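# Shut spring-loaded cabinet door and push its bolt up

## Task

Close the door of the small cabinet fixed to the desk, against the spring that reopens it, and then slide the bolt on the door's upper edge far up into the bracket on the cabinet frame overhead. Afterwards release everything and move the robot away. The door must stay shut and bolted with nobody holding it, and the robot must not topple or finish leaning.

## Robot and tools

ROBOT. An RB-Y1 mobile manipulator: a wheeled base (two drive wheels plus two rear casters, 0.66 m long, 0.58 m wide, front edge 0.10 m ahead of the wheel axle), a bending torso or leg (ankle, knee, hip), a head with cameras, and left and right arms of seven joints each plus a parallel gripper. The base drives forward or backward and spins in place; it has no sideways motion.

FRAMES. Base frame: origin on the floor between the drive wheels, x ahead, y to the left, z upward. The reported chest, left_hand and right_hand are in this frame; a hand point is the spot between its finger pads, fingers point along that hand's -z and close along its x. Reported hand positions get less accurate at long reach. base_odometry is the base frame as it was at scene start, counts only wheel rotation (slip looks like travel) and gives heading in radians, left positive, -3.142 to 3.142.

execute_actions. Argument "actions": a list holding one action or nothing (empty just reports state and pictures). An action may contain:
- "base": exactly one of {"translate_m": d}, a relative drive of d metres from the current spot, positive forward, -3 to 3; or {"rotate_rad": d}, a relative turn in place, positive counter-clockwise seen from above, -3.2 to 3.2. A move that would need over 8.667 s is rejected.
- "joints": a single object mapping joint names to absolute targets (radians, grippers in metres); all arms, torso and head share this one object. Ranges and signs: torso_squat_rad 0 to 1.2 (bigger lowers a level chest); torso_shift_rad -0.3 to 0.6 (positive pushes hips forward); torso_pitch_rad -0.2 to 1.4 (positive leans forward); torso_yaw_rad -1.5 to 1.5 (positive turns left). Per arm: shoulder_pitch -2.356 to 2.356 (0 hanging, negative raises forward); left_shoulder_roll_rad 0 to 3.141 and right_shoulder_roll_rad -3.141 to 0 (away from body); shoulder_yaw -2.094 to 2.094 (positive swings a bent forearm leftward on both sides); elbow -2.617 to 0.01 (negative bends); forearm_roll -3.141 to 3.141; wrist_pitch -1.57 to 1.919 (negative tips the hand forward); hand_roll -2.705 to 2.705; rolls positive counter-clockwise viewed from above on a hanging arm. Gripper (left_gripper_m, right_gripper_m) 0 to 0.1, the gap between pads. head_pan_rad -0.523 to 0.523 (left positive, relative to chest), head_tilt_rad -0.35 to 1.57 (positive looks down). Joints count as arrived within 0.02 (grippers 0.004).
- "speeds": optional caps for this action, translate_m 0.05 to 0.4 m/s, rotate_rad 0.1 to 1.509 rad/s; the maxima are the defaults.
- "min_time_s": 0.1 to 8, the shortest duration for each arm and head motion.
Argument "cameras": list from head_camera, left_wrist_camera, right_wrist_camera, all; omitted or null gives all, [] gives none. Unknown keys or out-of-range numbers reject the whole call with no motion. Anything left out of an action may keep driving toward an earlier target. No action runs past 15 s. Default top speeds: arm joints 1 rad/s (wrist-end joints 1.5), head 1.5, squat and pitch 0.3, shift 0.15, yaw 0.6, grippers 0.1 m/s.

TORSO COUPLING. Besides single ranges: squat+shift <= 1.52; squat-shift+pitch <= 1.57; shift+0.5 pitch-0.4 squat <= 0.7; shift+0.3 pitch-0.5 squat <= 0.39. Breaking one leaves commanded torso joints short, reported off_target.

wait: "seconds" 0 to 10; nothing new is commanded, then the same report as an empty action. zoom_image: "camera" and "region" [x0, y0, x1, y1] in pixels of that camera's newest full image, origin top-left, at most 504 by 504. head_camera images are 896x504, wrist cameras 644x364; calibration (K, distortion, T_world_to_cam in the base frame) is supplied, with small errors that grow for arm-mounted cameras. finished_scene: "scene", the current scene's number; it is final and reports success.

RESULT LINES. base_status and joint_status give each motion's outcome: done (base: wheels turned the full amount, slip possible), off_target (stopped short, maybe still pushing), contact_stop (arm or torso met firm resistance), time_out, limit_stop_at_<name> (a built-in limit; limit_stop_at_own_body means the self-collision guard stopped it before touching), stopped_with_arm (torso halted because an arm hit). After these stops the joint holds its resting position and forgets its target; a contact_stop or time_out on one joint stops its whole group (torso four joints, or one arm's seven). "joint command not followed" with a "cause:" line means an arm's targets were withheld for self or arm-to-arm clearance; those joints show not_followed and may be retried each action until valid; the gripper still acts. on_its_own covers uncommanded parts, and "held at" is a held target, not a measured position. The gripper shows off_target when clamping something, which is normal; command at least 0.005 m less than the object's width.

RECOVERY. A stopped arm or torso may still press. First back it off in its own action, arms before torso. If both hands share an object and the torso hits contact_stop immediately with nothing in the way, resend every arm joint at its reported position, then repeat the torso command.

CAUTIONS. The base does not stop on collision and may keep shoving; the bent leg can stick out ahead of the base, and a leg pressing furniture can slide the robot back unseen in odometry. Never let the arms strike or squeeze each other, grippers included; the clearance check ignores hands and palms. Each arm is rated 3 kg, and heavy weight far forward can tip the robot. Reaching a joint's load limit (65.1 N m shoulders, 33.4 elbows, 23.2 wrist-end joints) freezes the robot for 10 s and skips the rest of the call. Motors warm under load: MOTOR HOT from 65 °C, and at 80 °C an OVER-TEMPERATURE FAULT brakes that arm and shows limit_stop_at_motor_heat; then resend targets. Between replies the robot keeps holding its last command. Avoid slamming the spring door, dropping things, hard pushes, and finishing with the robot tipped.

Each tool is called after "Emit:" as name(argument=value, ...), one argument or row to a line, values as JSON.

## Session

Emit:
execute_actions(
  actions=[],
  cameras=["head_camera"],
)

Scene clock: 0.00 s.
base_odometry: x=+0.000 y=+0.000 heading=+0.000 (m, m, rad; odometry frame)
base_status: not commanded
joint_positions: torso_squat_rad=+0.350 torso_shift_rad=+0.001 torso_pitch_rad=+0.002 torso_yaw_rad=+0.000 left_shoulder_pitch_rad=+0.040 left_shoulder_roll_rad=+0.060 left_shoulder_yaw_rad=-0.041 left_elbow_rad=-0.292 left_forearm_roll_rad=+0.033 left_wrist_pitch_rad=-0.007 left_hand_roll_rad=+0.048 left_gripper_m=+0.100 right_shoulder_pitch_rad=-0.041 right_shoulder_roll_rad=-0.029 right_shoulder_yaw_rad=+0.038 right_elbow_rad=-0.253 right_forearm_roll_rad=+0.046 right_wrist_pitch_rad=-0.025 right_hand_roll_rad=-0.010 right_gripper_m=+0.100 head_pan_rad=+0.000 head_tilt_rad=+0.400
joint_status: not commanded
chest: x=-0.2267 y=+0.0010 z=+1.2475 quat_wxyz=(+1.000, -0.001, +0.001, +0.000) (m; base frame)
left_hand: x=-0.1138 y=+0.2605 z=+0.5727 quat_wxyz=(+0.991, +0.021, -0.130, +0.022) (m; base frame)
right_hand: x=-0.0710 y=-0.2352 z=+0.5799 quat_wxyz=(+0.987, -0.014, -0.156, +0.046) (m; base frame)
pictures: head_camera
camera_calibration (this result's frames):
head_camera: T_world_to_cam=[[-0.00100611, -0.996358, 0.0852681, -0.128819], [-0.351759, -0.0794661, -0.932712, 1.33032], [0.93609, -0.0309322, -0.350397, 0.642302], [0, 0, 0, 1]] pos_world=[-0.133431, -0.0027665, 1.47685]
Images, in order (width x height): head_camera 896x504.

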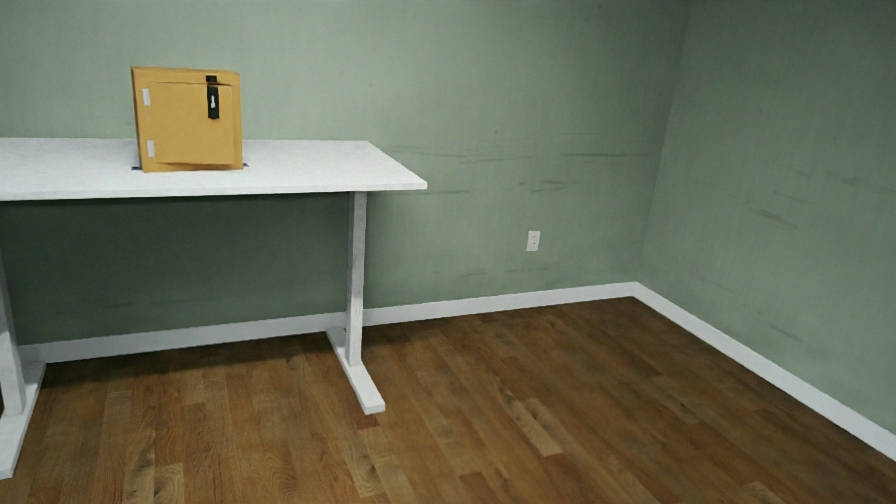

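Emit:
execute_actions(
  actions=[
    {"base":{"rotate_rad":0.46},"joints":{"torso_squat_rad":0.66,"right_shoulder_pitch_rad":-0.74,"right_shoulder_roll_rad":-0.09,"right_shoulder_yaw_rad":-0.15,"right_elbow_rad":-1.5,"right_wrist_pitch_rad":0.66,"right_hand_roll_rad":1.57,"right_forearm_roll_rad":0,"right_gripper_m":0,"head_pan_rad":-0.15,"head_tilt_rad":0.3}},
  ],
  cameras=["head_camera"],
)

Emit:
execute_actions(
  actions=[
    {"base":{"translate_m":1.0}},
  ],
  cameras=["head_camera","right_wrist_camera"],
)

Scene clock: 9.57 s.
base_odometry: x=+0.000 y=+0.000 heading=+0.460 (m, m, rad; odometry frame)
base_status: done
joint_positions: torso_squat_rad=+0.660 torso_shift_rad=+0.001 torso_pitch_rad=+0.002 torso_yaw_rad=+0.000 left_shoulder_pitch_rad=+0.040 left_shoulder_roll_rad=+0.060 left_shoulder_yaw_rad=-0.041 left_elbow_rad=-0.292 left_forearm_roll_rad=+0.033 left_wrist_pitch_rad=-0.007 left_hand_roll_rad=+0.048 left_gripper_m=+0.100 right_shoulder_pitch_rad=-0.740 right_shoulder_roll_rad=-0.090 right_shoulder_yaw_rad=-0.150 right_elbow_rad=-1.500 right_forearm_roll_rad=+0.000 right_wrist_pitch_rad=+0.660 right_hand_roll_rad=+1.570 right_gripper_m=+0.001 head_pan_rad=-0.150 head_tilt_rad=+0.300
joint_status: all done
chest: x=-0.2269 y=+0.0008 z=+1.1429 quat_wxyz=(+1.000, -0.001, +0.001, +0.000) (m; base frame)
left_hand: x=-0.1139 y=+0.2604 z=+0.4681 quat_wxyz=(+0.991, +0.021, -0.130, +0.022) (m; base frame)
right_hand: x=+0.4298 y=-0.1830 z=+1.1549 quat_wxyz=(+0.476, -0.493, -0.494, +0.535) (m; base frame)
pictures: head_camera
camera_calibration (this result's frames):
head_camera: T_world_to_cam=[[-0.157802, -0.983808, 0.0849745, -0.151716], [-0.26547, -0.0406189, -0.963263, 1.29131], [0.951118, -0.174563, -0.254761, 0.48062], [0, 0, 0, 1]] pos_world=[-0.138264, -0.0129093, 1.3792]
Images, in order (width x height): head_camera 896x504.

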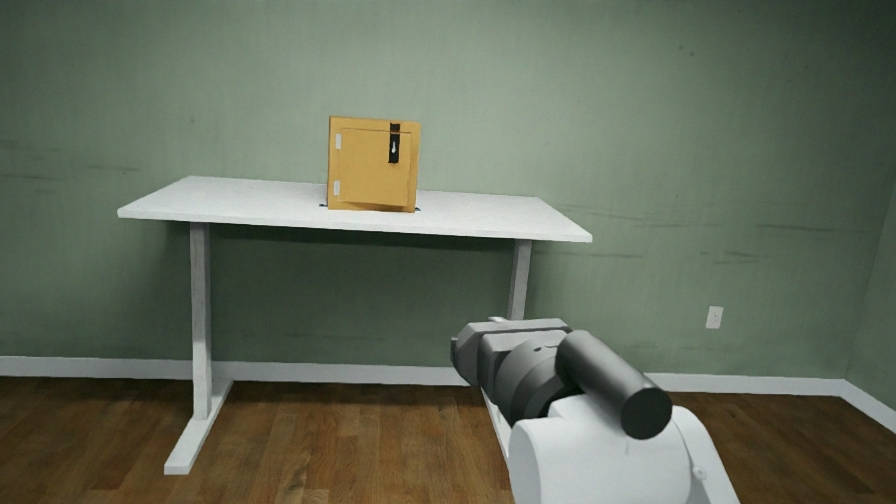

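Scene clock: 13.60 s.
base_odometry: x=+0.896 y=+0.444 heading=+0.460 (m, m, rad; odometry frame)
base_status: done
joint_positions: torso_squat_rad=+0.660 torso_shift_rad=+0.001 torso_pitch_rad=+0.002 torso_yaw_rad=+0.000 left_shoulder_pitch_rad=+0.040 left_shoulder_roll_rad=+0.060 left_shoulder_yaw_rad=-0.041 left_elbow_rad=-0.292 left_forearm_roll_rad=+0.033 left_wrist_pitch_rad=-0.007 left_hand_roll_rad=+0.048 left_gripper_m=+0.100 right_shoulder_pitch_rad=-0.740 right_shoulder_roll_rad=-0.090 right_shoulder_yaw_rad=-0.150 right_elbow_rad=-1.500 right_forearm_roll_rad=+0.000 right_wrist_pitch_rad=+0.660 right_hand_roll_rad=+1.570 right_gripper_m=+0.001 head_pan_rad=-0.150 head_tilt_rad=+0.300
joint_status: not commanded
chest: x=-0.2268 y=+0.0008 z=+1.1429 quat_wxyz=(+1.000, -0.001, +0.001, +0.000) (m; base frame)
left_hand: x=-0.1139 y=+0.2604 z=+0.4681 quat_wxyz=(+0.991, +0.021, -0.130, +0.022) (m; base frame)
right_hand: x=+0.4299 y=-0.1830 z=+1.1547 quat_wxyz=(+0.476, -0.493, -0.494, +0.535) (m; base frame)
pictures: head_camera, right_wrist_camera
camera_calibration (this result's frames):
head_camera: T_world_to_cam=[[-0.157797, -0.983806, 0.0850071, -0.151736], [-0.265645, -0.0406199, -0.963215, 1.29125], [0.951069, -0.174574, -0.254934, 0.480729], [0, 0, 0, 1]] pos_world=[-0.138137, -0.012906, 1.3792]
right_wrist_camera: T_world_to_cam=[[0.0206827, -0.99482, 0.099521, -0.30338], [-0.673454, -0.0874342, -0.73404, 1.15003], [0.73894, -0.0518409, -0.671774, 0.530385], [0, 0, 0, 1]] pos_world=[0.388847, -0.173761, 1.23066]
Images, in order (width x height): head_camera 896x504, right_wrist_camera 644x364.

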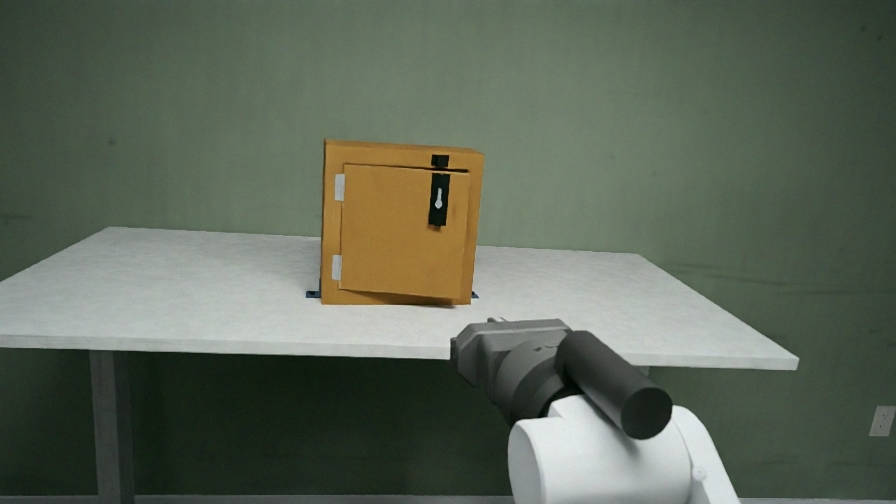

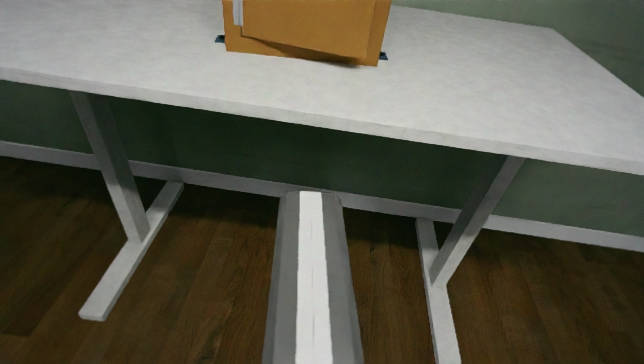

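Emit:
execute_actions(
  actions=[
    {"base":{"translate_m":0.37},"joints":{"torso_squat_rad":0.63,"right_shoulder_roll_rad":-0.1}},
  ],
  cameras=["head_camera","right_wrist_camera"],
)

Scene clock: 18.60 s.
base_odometry: x=+1.227 y=+0.608 heading=+0.460 (m, m, rad; odometry frame)
base_status: done
joint_positions: torso_squat_rad=+0.630 torso_shift_rad=+0.001 torso_pitch_rad=+0.002 torso_yaw_rad=+0.000 left_shoulder_pitch_rad=+0.040 left_shoulder_roll_rad=+0.060 left_shoulder_yaw_rad=-0.041 left_elbow_rad=-0.292 left_forearm_roll_rad=+0.033 left_wrist_pitch_rad=-0.007 left_hand_roll_rad=+0.048 left_gripper_m=+0.100 right_shoulder_pitch_rad=-0.740 right_shoulder_roll_rad=-0.100 right_shoulder_yaw_rad=-0.150 right_elbow_rad=-1.500 right_forearm_roll_rad=+0.000 right_wrist_pitch_rad=+0.660 right_hand_roll_rad=+1.570 right_gripper_m=+0.001 head_pan_rad=-0.150 head_tilt_rad=+0.300
joint_status: all done
chest: x=-0.2268 y=+0.0009 z=+1.1556 quat_wxyz=(+1.000, -0.001, +0.001, +0.000) (m; base frame)
left_hand: x=-0.1139 y=+0.2605 z=+0.4807 quat_wxyz=(+0.991, +0.021, -0.130, +0.022) (m; base frame)
right_hand: x=+0.4304 y=-0.1877 z=+1.1685 quat_wxyz=(+0.475, -0.497, -0.491, +0.534) (m; base frame)
pictures: head_camera, right_wrist_camera
camera_calibration (this result's frames):
head_camera: T_world_to_cam=[[-0.157808, -0.983801, 0.0850471, -0.15282], [-0.265687, -0.0406486, -0.963202, 1.3034], [0.951056, -0.174597, -0.254968, 0.48395], [0, 0, 0, 1]] pos_world=[-0.138084, -0.0128667, 1.39182]
right_wrist_camera: T_world_to_cam=[[0.0140844, -0.994178, 0.106824, -0.314989], [-0.672432, -0.0884857, -0.73485, 1.16035], [0.740024, -0.0614821, -0.669764, 0.534496], [0, 0, 0, 1]] pos_world=[0.389153, -0.177618, 1.24432]
Images, in order (width x height): head_camera 896x504, right_wrist_camera 644x364.

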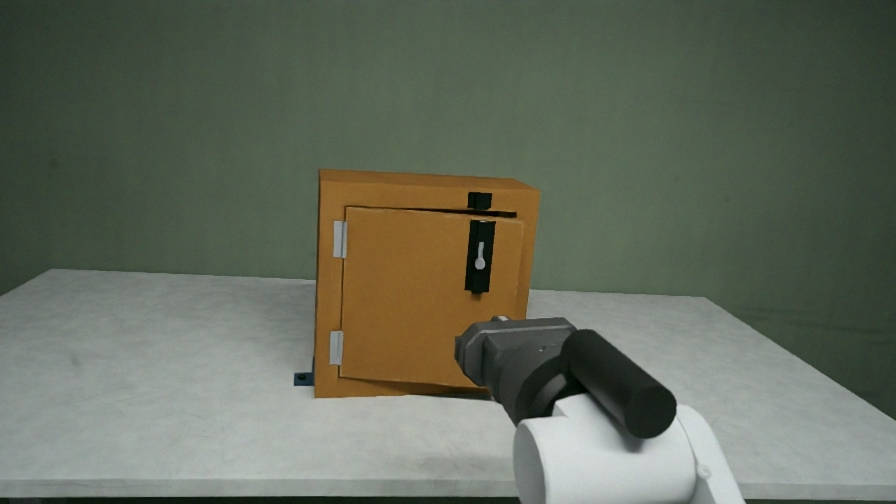

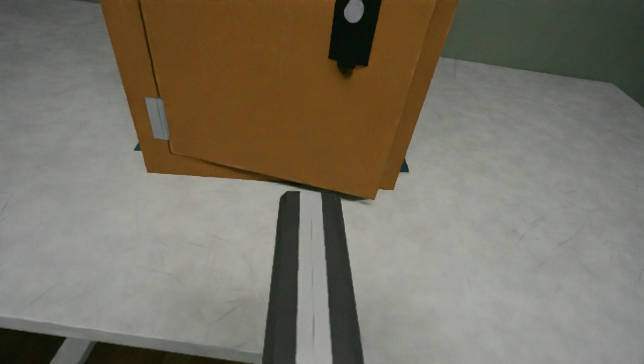

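Emit:
execute_actions(
  actions=[
    {"base":{"translate_m":0.1},"joints":{"torso_squat_rad":0.67,"right_shoulder_roll_rad":-0.135}},
  ],
  cameras=["head_camera","right_wrist_camera"],
)

Scene clock: 22.60 s.
base_odometry: x=+1.317 y=+0.653 heading=+0.461 (m, m, rad; odometry frame)
base_status: done
joint_positions: torso_squat_rad=+0.670 torso_shift_rad=+0.001 torso_pitch_rad=+0.002 torso_yaw_rad=+0.000 left_shoulder_pitch_rad=+0.040 left_shoulder_roll_rad=+0.060 left_shoulder_yaw_rad=-0.041 left_elbow_rad=-0.292 left_forearm_roll_rad=+0.033 left_wrist_pitch_rad=-0.007 left_hand_roll_rad=+0.048 left_gripper_m=+0.100 right_shoulder_pitch_rad=-0.740 right_shoulder_roll_rad=-0.135 right_shoulder_yaw_rad=-0.150 right_elbow_rad=-1.500 right_forearm_roll_rad=+0.000 right_wrist_pitch_rad=+0.660 right_hand_roll_rad=+1.570 right_gripper_m=+0.001 head_pan_rad=-0.150 head_tilt_rad=+0.300
joint_status: all done
chest: x=-0.2268 y=+0.0009 z=+1.1386 quat_wxyz=(+1.000, -0.001, +0.001, +0.000) (m; base frame)
left_hand: x=-0.1139 y=+0.2605 z=+0.4638 quat_wxyz=(+0.991, +0.021, -0.130, +0.022) (m; base frame)
right_hand: x=+0.4313 y=-0.2041 z=+1.1563 quat_wxyz=(+0.473, -0.511, -0.481, +0.533) (m; base frame)
pictures: head_camera, right_wrist_camera
camera_calibration (this result's frames):
head_camera: T_world_to_cam=[[-0.157825, -0.983799, 0.0850378, -0.151391], [-0.265629, -0.0406455, -0.963218, 1.28709], [0.951069, -0.174608, -0.254911, 0.479614], [0, 0, 0, 1]] pos_world=[-0.13815, -0.0128787, 1.37488]
right_wrist_camera: T_world_to_cam=[[-0.00904264, -0.99114, 0.132514, -0.34909], [-0.668454, -0.0925669, -0.737971, 1.15167], [0.743699, -0.0952526, -0.661694, 0.506788], [0, 0, 0, 1]] pos_world=[0.389784, -0.191118, 1.2315]
Images, in order (width x height): head_camera 896x504, right_wrist_camera 644x364.

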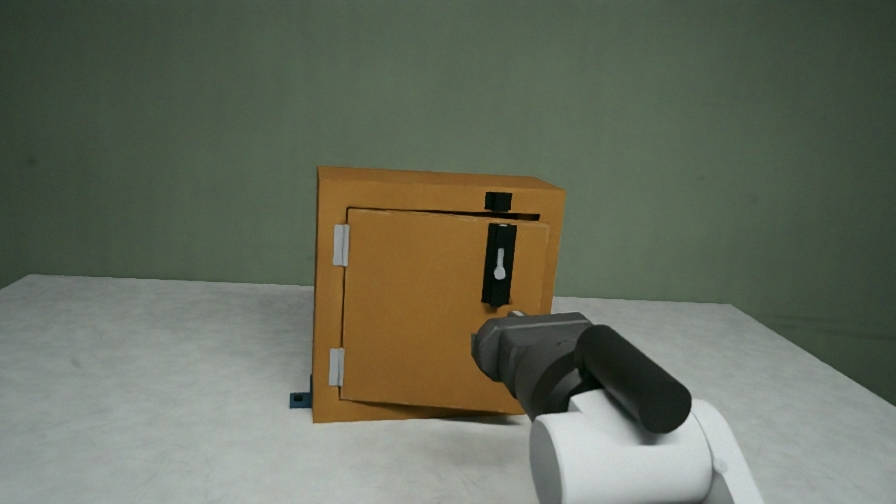

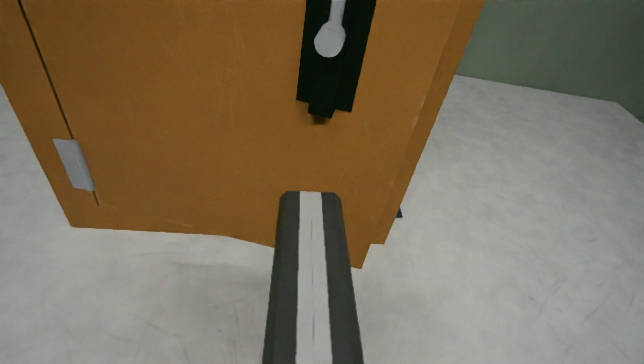

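Emit:
execute_actions(
  actions=[
    {"base":{"translate_m":0.065},"joints":{"torso_squat_rad":0.68,"right_shoulder_roll_rad":-0.145}},
  ],
  cameras=["head_camera","right_wrist_camera"],
)

Scene clock: 27.63 s.
base_odometry: x=+1.375 y=+0.682 heading=+0.461 (m, m, rad; odometry frame)
base_status: done
joint_positions: torso_squat_rad=+0.680 torso_shift_rad=+0.001 torso_pitch_rad=+0.002 torso_yaw_rad=+0.000 left_shoulder_pitch_rad=+0.040 left_shoulder_roll_rad=+0.060 left_shoulder_yaw_rad=-0.041 left_elbow_rad=-0.292 left_forearm_roll_rad=+0.033 left_wrist_pitch_rad=-0.007 left_hand_roll_rad=+0.048 left_gripper_m=+0.100 right_shoulder_pitch_rad=-0.740 right_shoulder_roll_rad=-0.145 right_shoulder_yaw_rad=-0.150 right_elbow_rad=-1.500 right_forearm_roll_rad=+0.000 right_wrist_pitch_rad=+0.660 right_hand_roll_rad=+1.570 right_gripper_m=+0.001 head_pan_rad=-0.150 head_tilt_rad=+0.300
joint_status: all done
chest: x=-0.2268 y=+0.0009 z=+1.1342 quat_wxyz=(+1.000, -0.001, +0.001, +0.000) (m; base frame)
left_hand: x=-0.1139 y=+0.2605 z=+0.4594 quat_wxyz=(+0.991, +0.021, -0.130, +0.022) (m; base frame)
right_hand: x=+0.4316 y=-0.2087 z=+1.1533 quat_wxyz=(+0.472, -0.515, -0.478, +0.533) (m; base frame)
pictures: head_camera, right_wrist_camera
camera_calibration (this result's frames):
head_camera: T_world_to_cam=[[-0.157819, -0.983798, 0.0850572, -0.151033], [-0.265738, -0.040646, -0.963188, 1.28284], [0.95104, -0.174612, -0.255018, 0.478558], [0, 0, 0, 1]] pos_world=[-0.138063, -0.0128811, 1.3705]
right_wrist_camera: T_world_to_cam=[[-0.0155872, -0.990066, 0.139734, -0.358534], [-0.667418, -0.0937578, -0.738758, 1.14942], [0.744521, -0.104776, -0.659326, 0.499071], [0, 0, 0, 1]] pos_world=[0.389984, -0.194914, 1.22829]
Images, in order (width x height): head_camera 896x504, right_wrist_camera 644x364.

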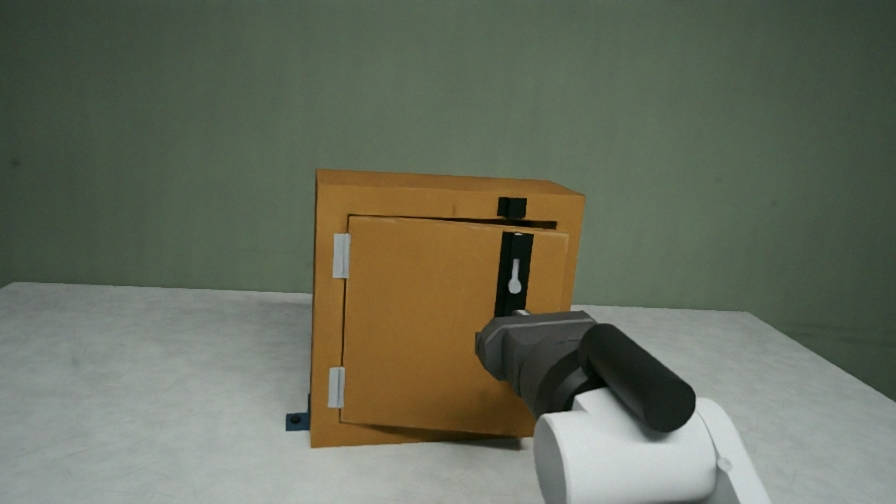

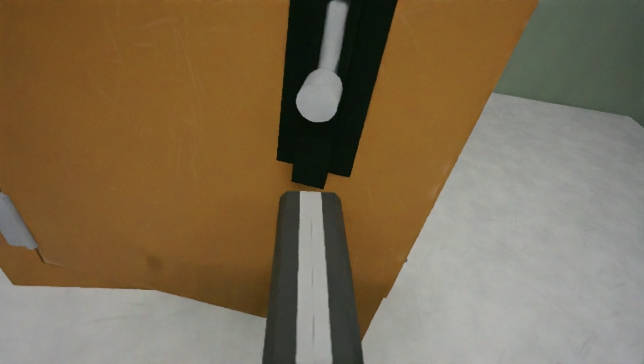

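Emit:
execute_actions(
  actions=[
    {"base":{"translate_m":0.035},"speeds":{"translate_m":0.05},"joints":{"torso_squat_rad":0.67}},
  ],
  cameras=["head_camera","right_wrist_camera"],
)

Scene clock: 31.37 s.
base_odometry: x=+1.407 y=+0.697 heading=+0.461 (m, m, rad; odometry frame)
base_status: done
joint_positions: torso_squat_rad=+0.670 torso_shift_rad=+0.001 torso_pitch_rad=+0.002 torso_yaw_rad=+0.000 left_shoulder_pitch_rad=+0.040 left_shoulder_roll_rad=+0.060 left_shoulder_yaw_rad=-0.041 left_elbow_rad=-0.292 left_forearm_roll_rad=+0.033 left_wrist_pitch_rad=-0.007 left_hand_roll_rad=+0.048 left_gripper_m=+0.100 right_shoulder_pitch_rad=-0.740 right_shoulder_roll_rad=-0.145 right_shoulder_yaw_rad=-0.150 right_elbow_rad=-1.500 right_forearm_roll_rad=+0.000 right_wrist_pitch_rad=+0.660 right_hand_roll_rad=+1.570 right_gripper_m=+0.001 head_pan_rad=-0.150 head_tilt_rad=+0.300
joint_status: all done
chest: x=-0.2268 y=+0.0009 z=+1.1386 quat_wxyz=(+1.000, -0.001, +0.001, +0.000) (m; base frame)
left_hand: x=-0.1139 y=+0.2605 z=+0.4638 quat_wxyz=(+0.991, +0.021, -0.130, +0.022) (m; base frame)
right_hand: x=+0.4316 y=-0.2087 z=+1.1578 quat_wxyz=(+0.472, -0.515, -0.478, +0.533) (m; base frame)
pictures: head_camera, right_wrist_camera
camera_calibration (this result's frames):
head_camera: T_world_to_cam=[[-0.157829, -0.983798, 0.0850375, -0.151391], [-0.265619, -0.0406459, -0.963221, 1.28709], [0.951071, -0.174612, -0.254901, 0.479607], [0, 0, 0, 1]] pos_world=[-0.138157, -0.012878, 1.37488]
right_wrist_camera: T_world_to_cam=[[-0.01561, -0.990066, 0.139737, -0.359151], [-0.667324, -0.0937583, -0.738842, 1.15272], [0.744604, -0.104783, -0.659231, 0.501909], [0, 0, 0, 1]] pos_world=[0.389906, -0.194914, 1.23274]
Images, in order (width x height): head_camera 896x504, right_wrist_camera 644x364.

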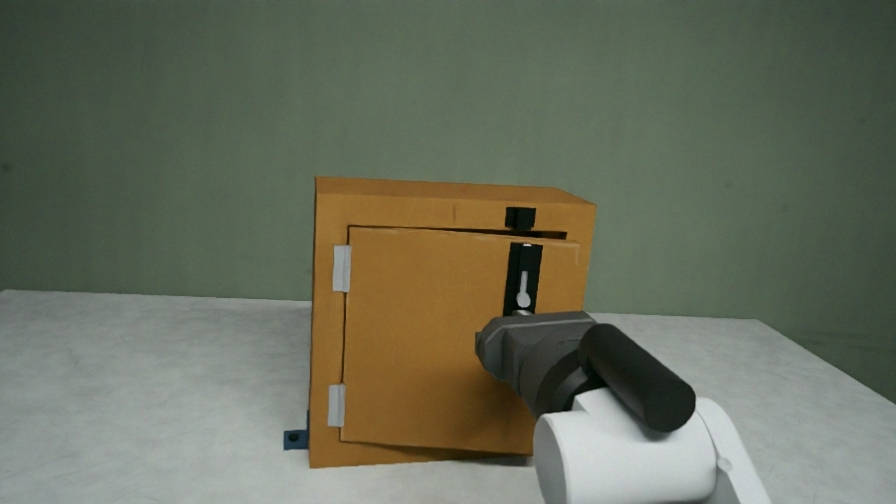

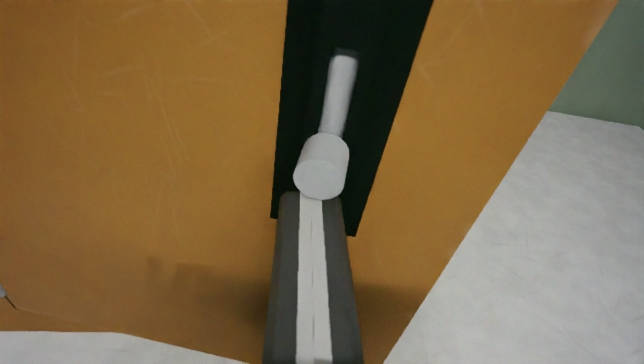

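Under the knob. Push.

Emit:
execute_actions(
  actions=[
    {"base":{"translate_m":0.035},"speeds":{"translate_m":0.05},"joints":{"right_shoulder_roll_rad":-0.153}},
  ],
  cameras=["head_camera","right_wrist_camera"],
)

Scene clock: 35.63 s.
base_odometry: x=+1.438 y=+0.713 heading=+0.462 (m, m, rad; odometry frame)
base_status: done
joint_positions: torso_squat_rad=+0.670 torso_shift_rad=+0.001 torso_pitch_rad=+0.002 torso_yaw_rad=+0.000 left_shoulder_pitch_rad=+0.040 left_shoulder_roll_rad=+0.060 left_shoulder_yaw_rad=-0.041 left_elbow_rad=-0.292 left_forearm_roll_rad=+0.033 left_wrist_pitch_rad=-0.007 left_hand_roll_rad=+0.048 left_gripper_m=+0.100 right_shoulder_pitch_rad=-0.740 right_shoulder_roll_rad=-0.153 right_shoulder_yaw_rad=-0.150 right_elbow_rad=-1.500 right_forearm_roll_rad=+0.000 right_wrist_pitch_rad=+0.660 right_hand_roll_rad=+1.570 right_gripper_m=+0.001 head_pan_rad=-0.150 head_tilt_rad=+0.300
joint_status: all done
chest: x=-0.2268 y=+0.0009 z=+1.1386 quat_wxyz=(+1.000, -0.001, +0.001, +0.000) (m; base frame)
left_hand: x=-0.1139 y=+0.2605 z=+0.4638 quat_wxyz=(+0.991, +0.021, -0.130, +0.022) (m; base frame)
right_hand: x=+0.4317 y=-0.2124 z=+1.1589 quat_wxyz=(+0.471, -0.518, -0.475, +0.533) (m; base frame)
pictures: head_camera, right_wrist_camera
camera_calibration (this result's frames):
head_camera: T_world_to_cam=[[-0.157832, -0.983798, 0.0850351, -0.151391], [-0.265619, -0.0406431, -0.963221, 1.28709], [0.951071, -0.174614, -0.2549, 0.479604], [0, 0, 0, 1]] pos_world=[-0.138155, -0.0128809, 1.37488]
right_wrist_camera: T_world_to_cam=[[-0.0208551, -0.989139, 0.145497, -0.367162], [-0.666439, -0.0947278, -0.739517, 1.15353], [0.745268, -0.112388, -0.657225, 0.497947], [0, 0, 0, 1]] pos_world=[0.389993, -0.197941, 1.23374]
Images, in order (width x height): head_camera 896x504, right_wrist_camera 644x364.

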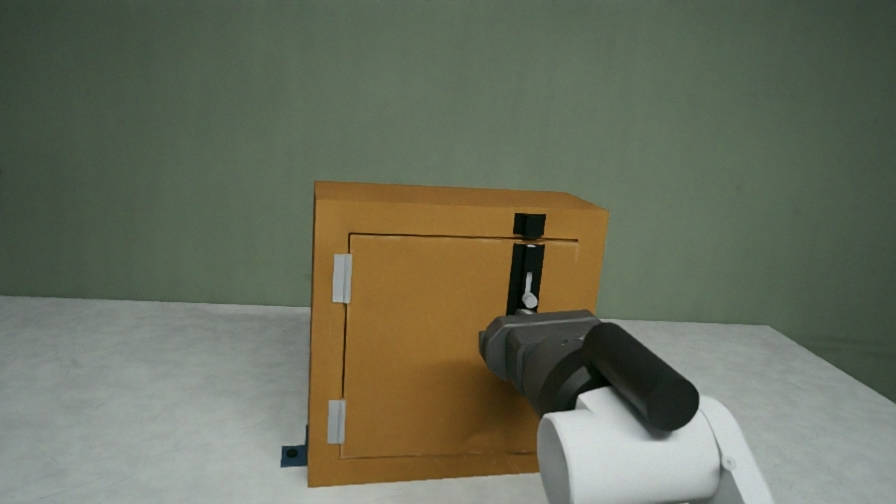

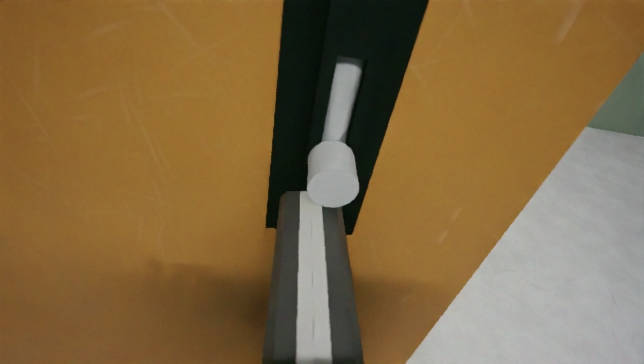

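Emit:
execute_actions(
  actions=[
    {"base":{"translate_m":0.008},"speeds":{"translate_m":0.05},"joints":{"right_shoulder_roll_rad":-0.165}},
  ],
  cameras=["head_camera","right_wrist_camera"],
)

Emit:
zoom_image(
  camera="head_camera",
  region=[420, 180, 640, 330],
)

Scene clock: 41.37 s.
base_odometry: x=+1.445 y=+0.716 heading=+0.462 (m, m, rad; odometry frame)
base_status: done
joint_positions: torso_squat_rad=+0.670 torso_shift_rad=+0.001 torso_pitch_rad=+0.001 torso_yaw_rad=-0.001 left_shoulder_pitch_rad=+0.040 left_shoulder_roll_rad=+0.060 left_shoulder_yaw_rad=-0.041 left_elbow_rad=-0.292 left_forearm_roll_rad=+0.033 left_wrist_pitch_rad=-0.007 left_hand_roll_rad=+0.048 left_gripper_m=+0.100 right_shoulder_pitch_rad=-0.739 right_shoulder_roll_rad=-0.165 right_shoulder_yaw_rad=-0.150 right_elbow_rad=-1.500 right_forearm_roll_rad=+0.000 right_wrist_pitch_rad=+0.660 right_hand_roll_rad=+1.570 right_gripper_m=+0.000 head_pan_rad=-0.150 head_tilt_rad=+0.300
joint_status: all done
chest: x=-0.2271 y=+0.0009 z=+1.1386 quat_wxyz=(+1.000, -0.001, +0.001, +0.000) (m; base frame)
left_hand: x=-0.1139 y=+0.2605 z=+0.4638 quat_wxyz=(+0.991, +0.021, -0.130, +0.022) (m; base frame)
right_hand: x=+0.4315 y=-0.2180 z=+1.1611 quat_wxyz=(+0.470, -0.523, -0.472, +0.532) (m; base frame)
pictures: head_camera, right_wrist_camera
camera_calibration (this result's frames):
head_camera: T_world_to_cam=[[-0.157998, -0.983779, 0.0849408, -0.151378], [-0.265136, -0.0405957, -0.963356, 1.28724], [0.951178, -0.174729, -0.254422, 0.479377], [0, 0, 0, 1]] pos_world=[-0.138595, -0.0129048, 1.3749]
right_wrist_camera: T_world_to_cam=[[-0.029065, -0.987617, 0.154171, -0.379285], [-0.664513, -0.0961272, -0.741068, 1.15512], [0.746712, -0.123987, -0.65349, 0.491449], [0, 0, 0, 1]] pos_world=[0.3896, -0.202616, 1.23566]
Images, in order (width x height): head_camera 896x504, right_wrist_camera 644x364.

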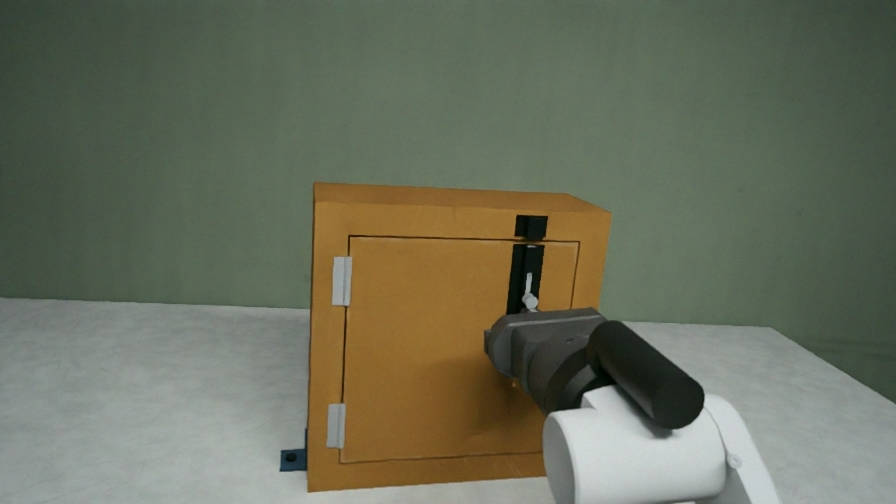

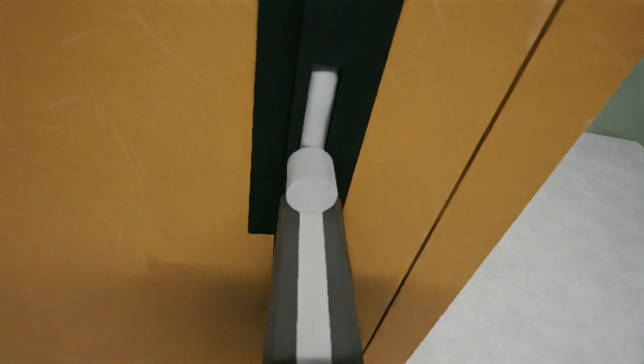

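Region (420, 180, 640, 330) of head_camera's 896x504 image, scaled by 2.291, with more detail than that image has; it fills the top 344 rows of this view, and the rest is white.

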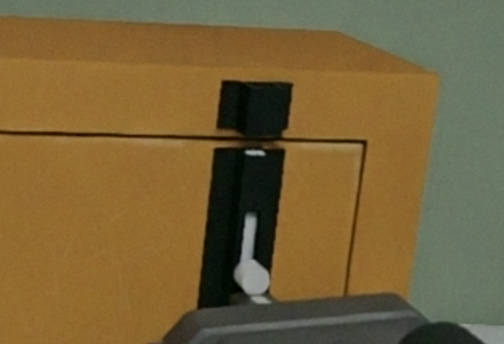

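Emit:
execute_actions(
  actions=[
    {"joints":{"torso_squat_rad":0.6}},
  ],
  cameras=["right_wrist_camera"],
)

Scene clock: 43.57 s.
base_odometry: x=+1.445 y=+0.716 heading=+0.462 (m, m, rad; odometry frame)
base_status: not commanded
joint_positions: torso_squat_rad=+0.600 torso_shift_rad=+0.001 torso_pitch_rad=+0.001 torso_yaw_rad=-0.001 left_shoulder_pitch_rad=+0.040 left_shoulder_roll_rad=+0.060 left_shoulder_yaw_rad=-0.041 left_elbow_rad=-0.292 left_forearm_roll_rad=+0.033 left_wrist_pitch_rad=-0.007 left_hand_roll_rad=+0.048 left_gripper_m=+0.100 right_shoulder_pitch_rad=-0.738 right_shoulder_roll_rad=-0.165 right_shoulder_yaw_rad=-0.150 right_elbow_rad=-1.499 right_forearm_roll_rad=+0.000 right_wrist_pitch_rad=+0.661 right_hand_roll_rad=+1.570 right_gripper_m=+0.000 head_pan_rad=-0.150 head_tilt_rad=+0.300
joint_status: all done
chest: x=-0.2270 y=+0.0009 z=+1.1677 quat_wxyz=(+1.000, -0.001, +0.001, +0.000) (m; base frame)
left_hand: x=-0.1139 y=+0.2605 z=+0.4929 quat_wxyz=(+0.991, +0.021, -0.130, +0.022) (m; base frame)
right_hand: x=+0.4317 y=-0.2185 z=+1.1884 quat_wxyz=(+0.471, -0.522, -0.471, +0.533) (m; base frame)
pictures: right_wrist_camera
camera_calibration (this result's frames):
right_wrist_camera: T_world_to_cam=[[-0.0292728, -0.987598, 0.154253, -0.383916], [-0.667147, -0.0956134, -0.738765, 1.17393], [0.744351, -0.124535, -0.656074, 0.513046], [0, 0, 0, 1]] pos_world=[0.390059, -0.203018, 1.26307]
Images, in order (width x height): right_wrist_camera 644x364.

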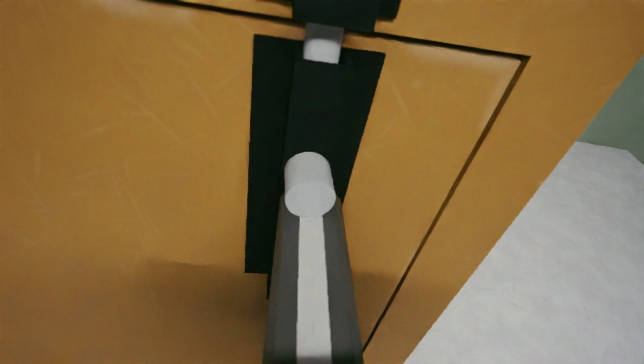

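Emit:
execute_actions(
  actions=[
    {"base":{"translate_m":-0.35},"joints":{"torso_squat_rad":0.63}},
  ],
  cameras=["head_camera"],
)

Scene clock: 47.00 s.
base_odometry: x=+1.132 y=+0.560 heading=+0.463 (m, m, rad; odometry frame)
base_status: done
joint_positions: torso_squat_rad=+0.630 torso_shift_rad=+0.001 torso_pitch_rad=+0.002 torso_yaw_rad=+0.000 left_shoulder_pitch_rad=+0.040 left_shoulder_roll_rad=+0.060 left_shoulder_yaw_rad=-0.041 left_elbow_rad=-0.292 left_forearm_roll_rad=+0.033 left_wrist_pitch_rad=-0.007 left_hand_roll_rad=+0.048 left_gripper_m=+0.100 right_shoulder_pitch_rad=-0.739 right_shoulder_roll_rad=-0.165 right_shoulder_yaw_rad=-0.150 right_elbow_rad=-1.500 right_forearm_roll_rad=+0.000 right_wrist_pitch_rad=+0.660 right_hand_roll_rad=+1.570 right_gripper_m=+0.000 head_pan_rad=-0.150 head_tilt_rad=+0.300
joint_status: all done
chest: x=-0.2268 y=+0.0009 z=+1.1555 quat_wxyz=(+1.000, -0.001, +0.001, +0.000) (m; base frame)
left_hand: x=-0.1140 y=+0.2605 z=+0.4807 quat_wxyz=(+0.991, +0.021, -0.130, +0.022) (m; base frame)
right_hand: x=+0.4319 y=-0.2180 z=+1.1776 quat_wxyz=(+0.470, -0.522, -0.471, +0.532) (m; base frame)
pictures: head_camera
camera_calibration (this result's frames):
head_camera: T_world_to_cam=[[-0.157846, -0.983798, 0.085007, -0.1528], [-0.265576, -0.0406196, -0.963234, 1.30344], [0.95108, -0.174619, -0.254862, 0.483883], [0, 0, 0, 1]] pos_world=[-0.138169, -0.012884, 1.39183]
Images, in order (width x height): head_camera 896x504.

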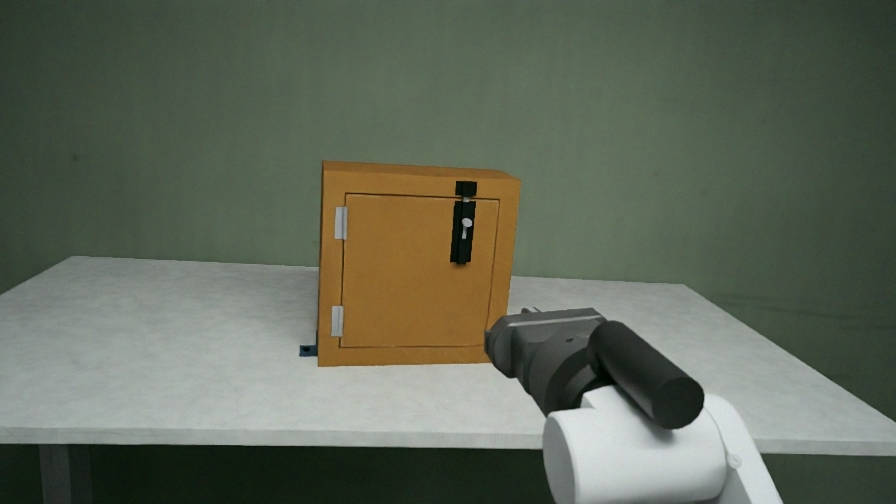

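Emit:
finished_scene(
  scene=2,
)

The scene is finished: the task was done.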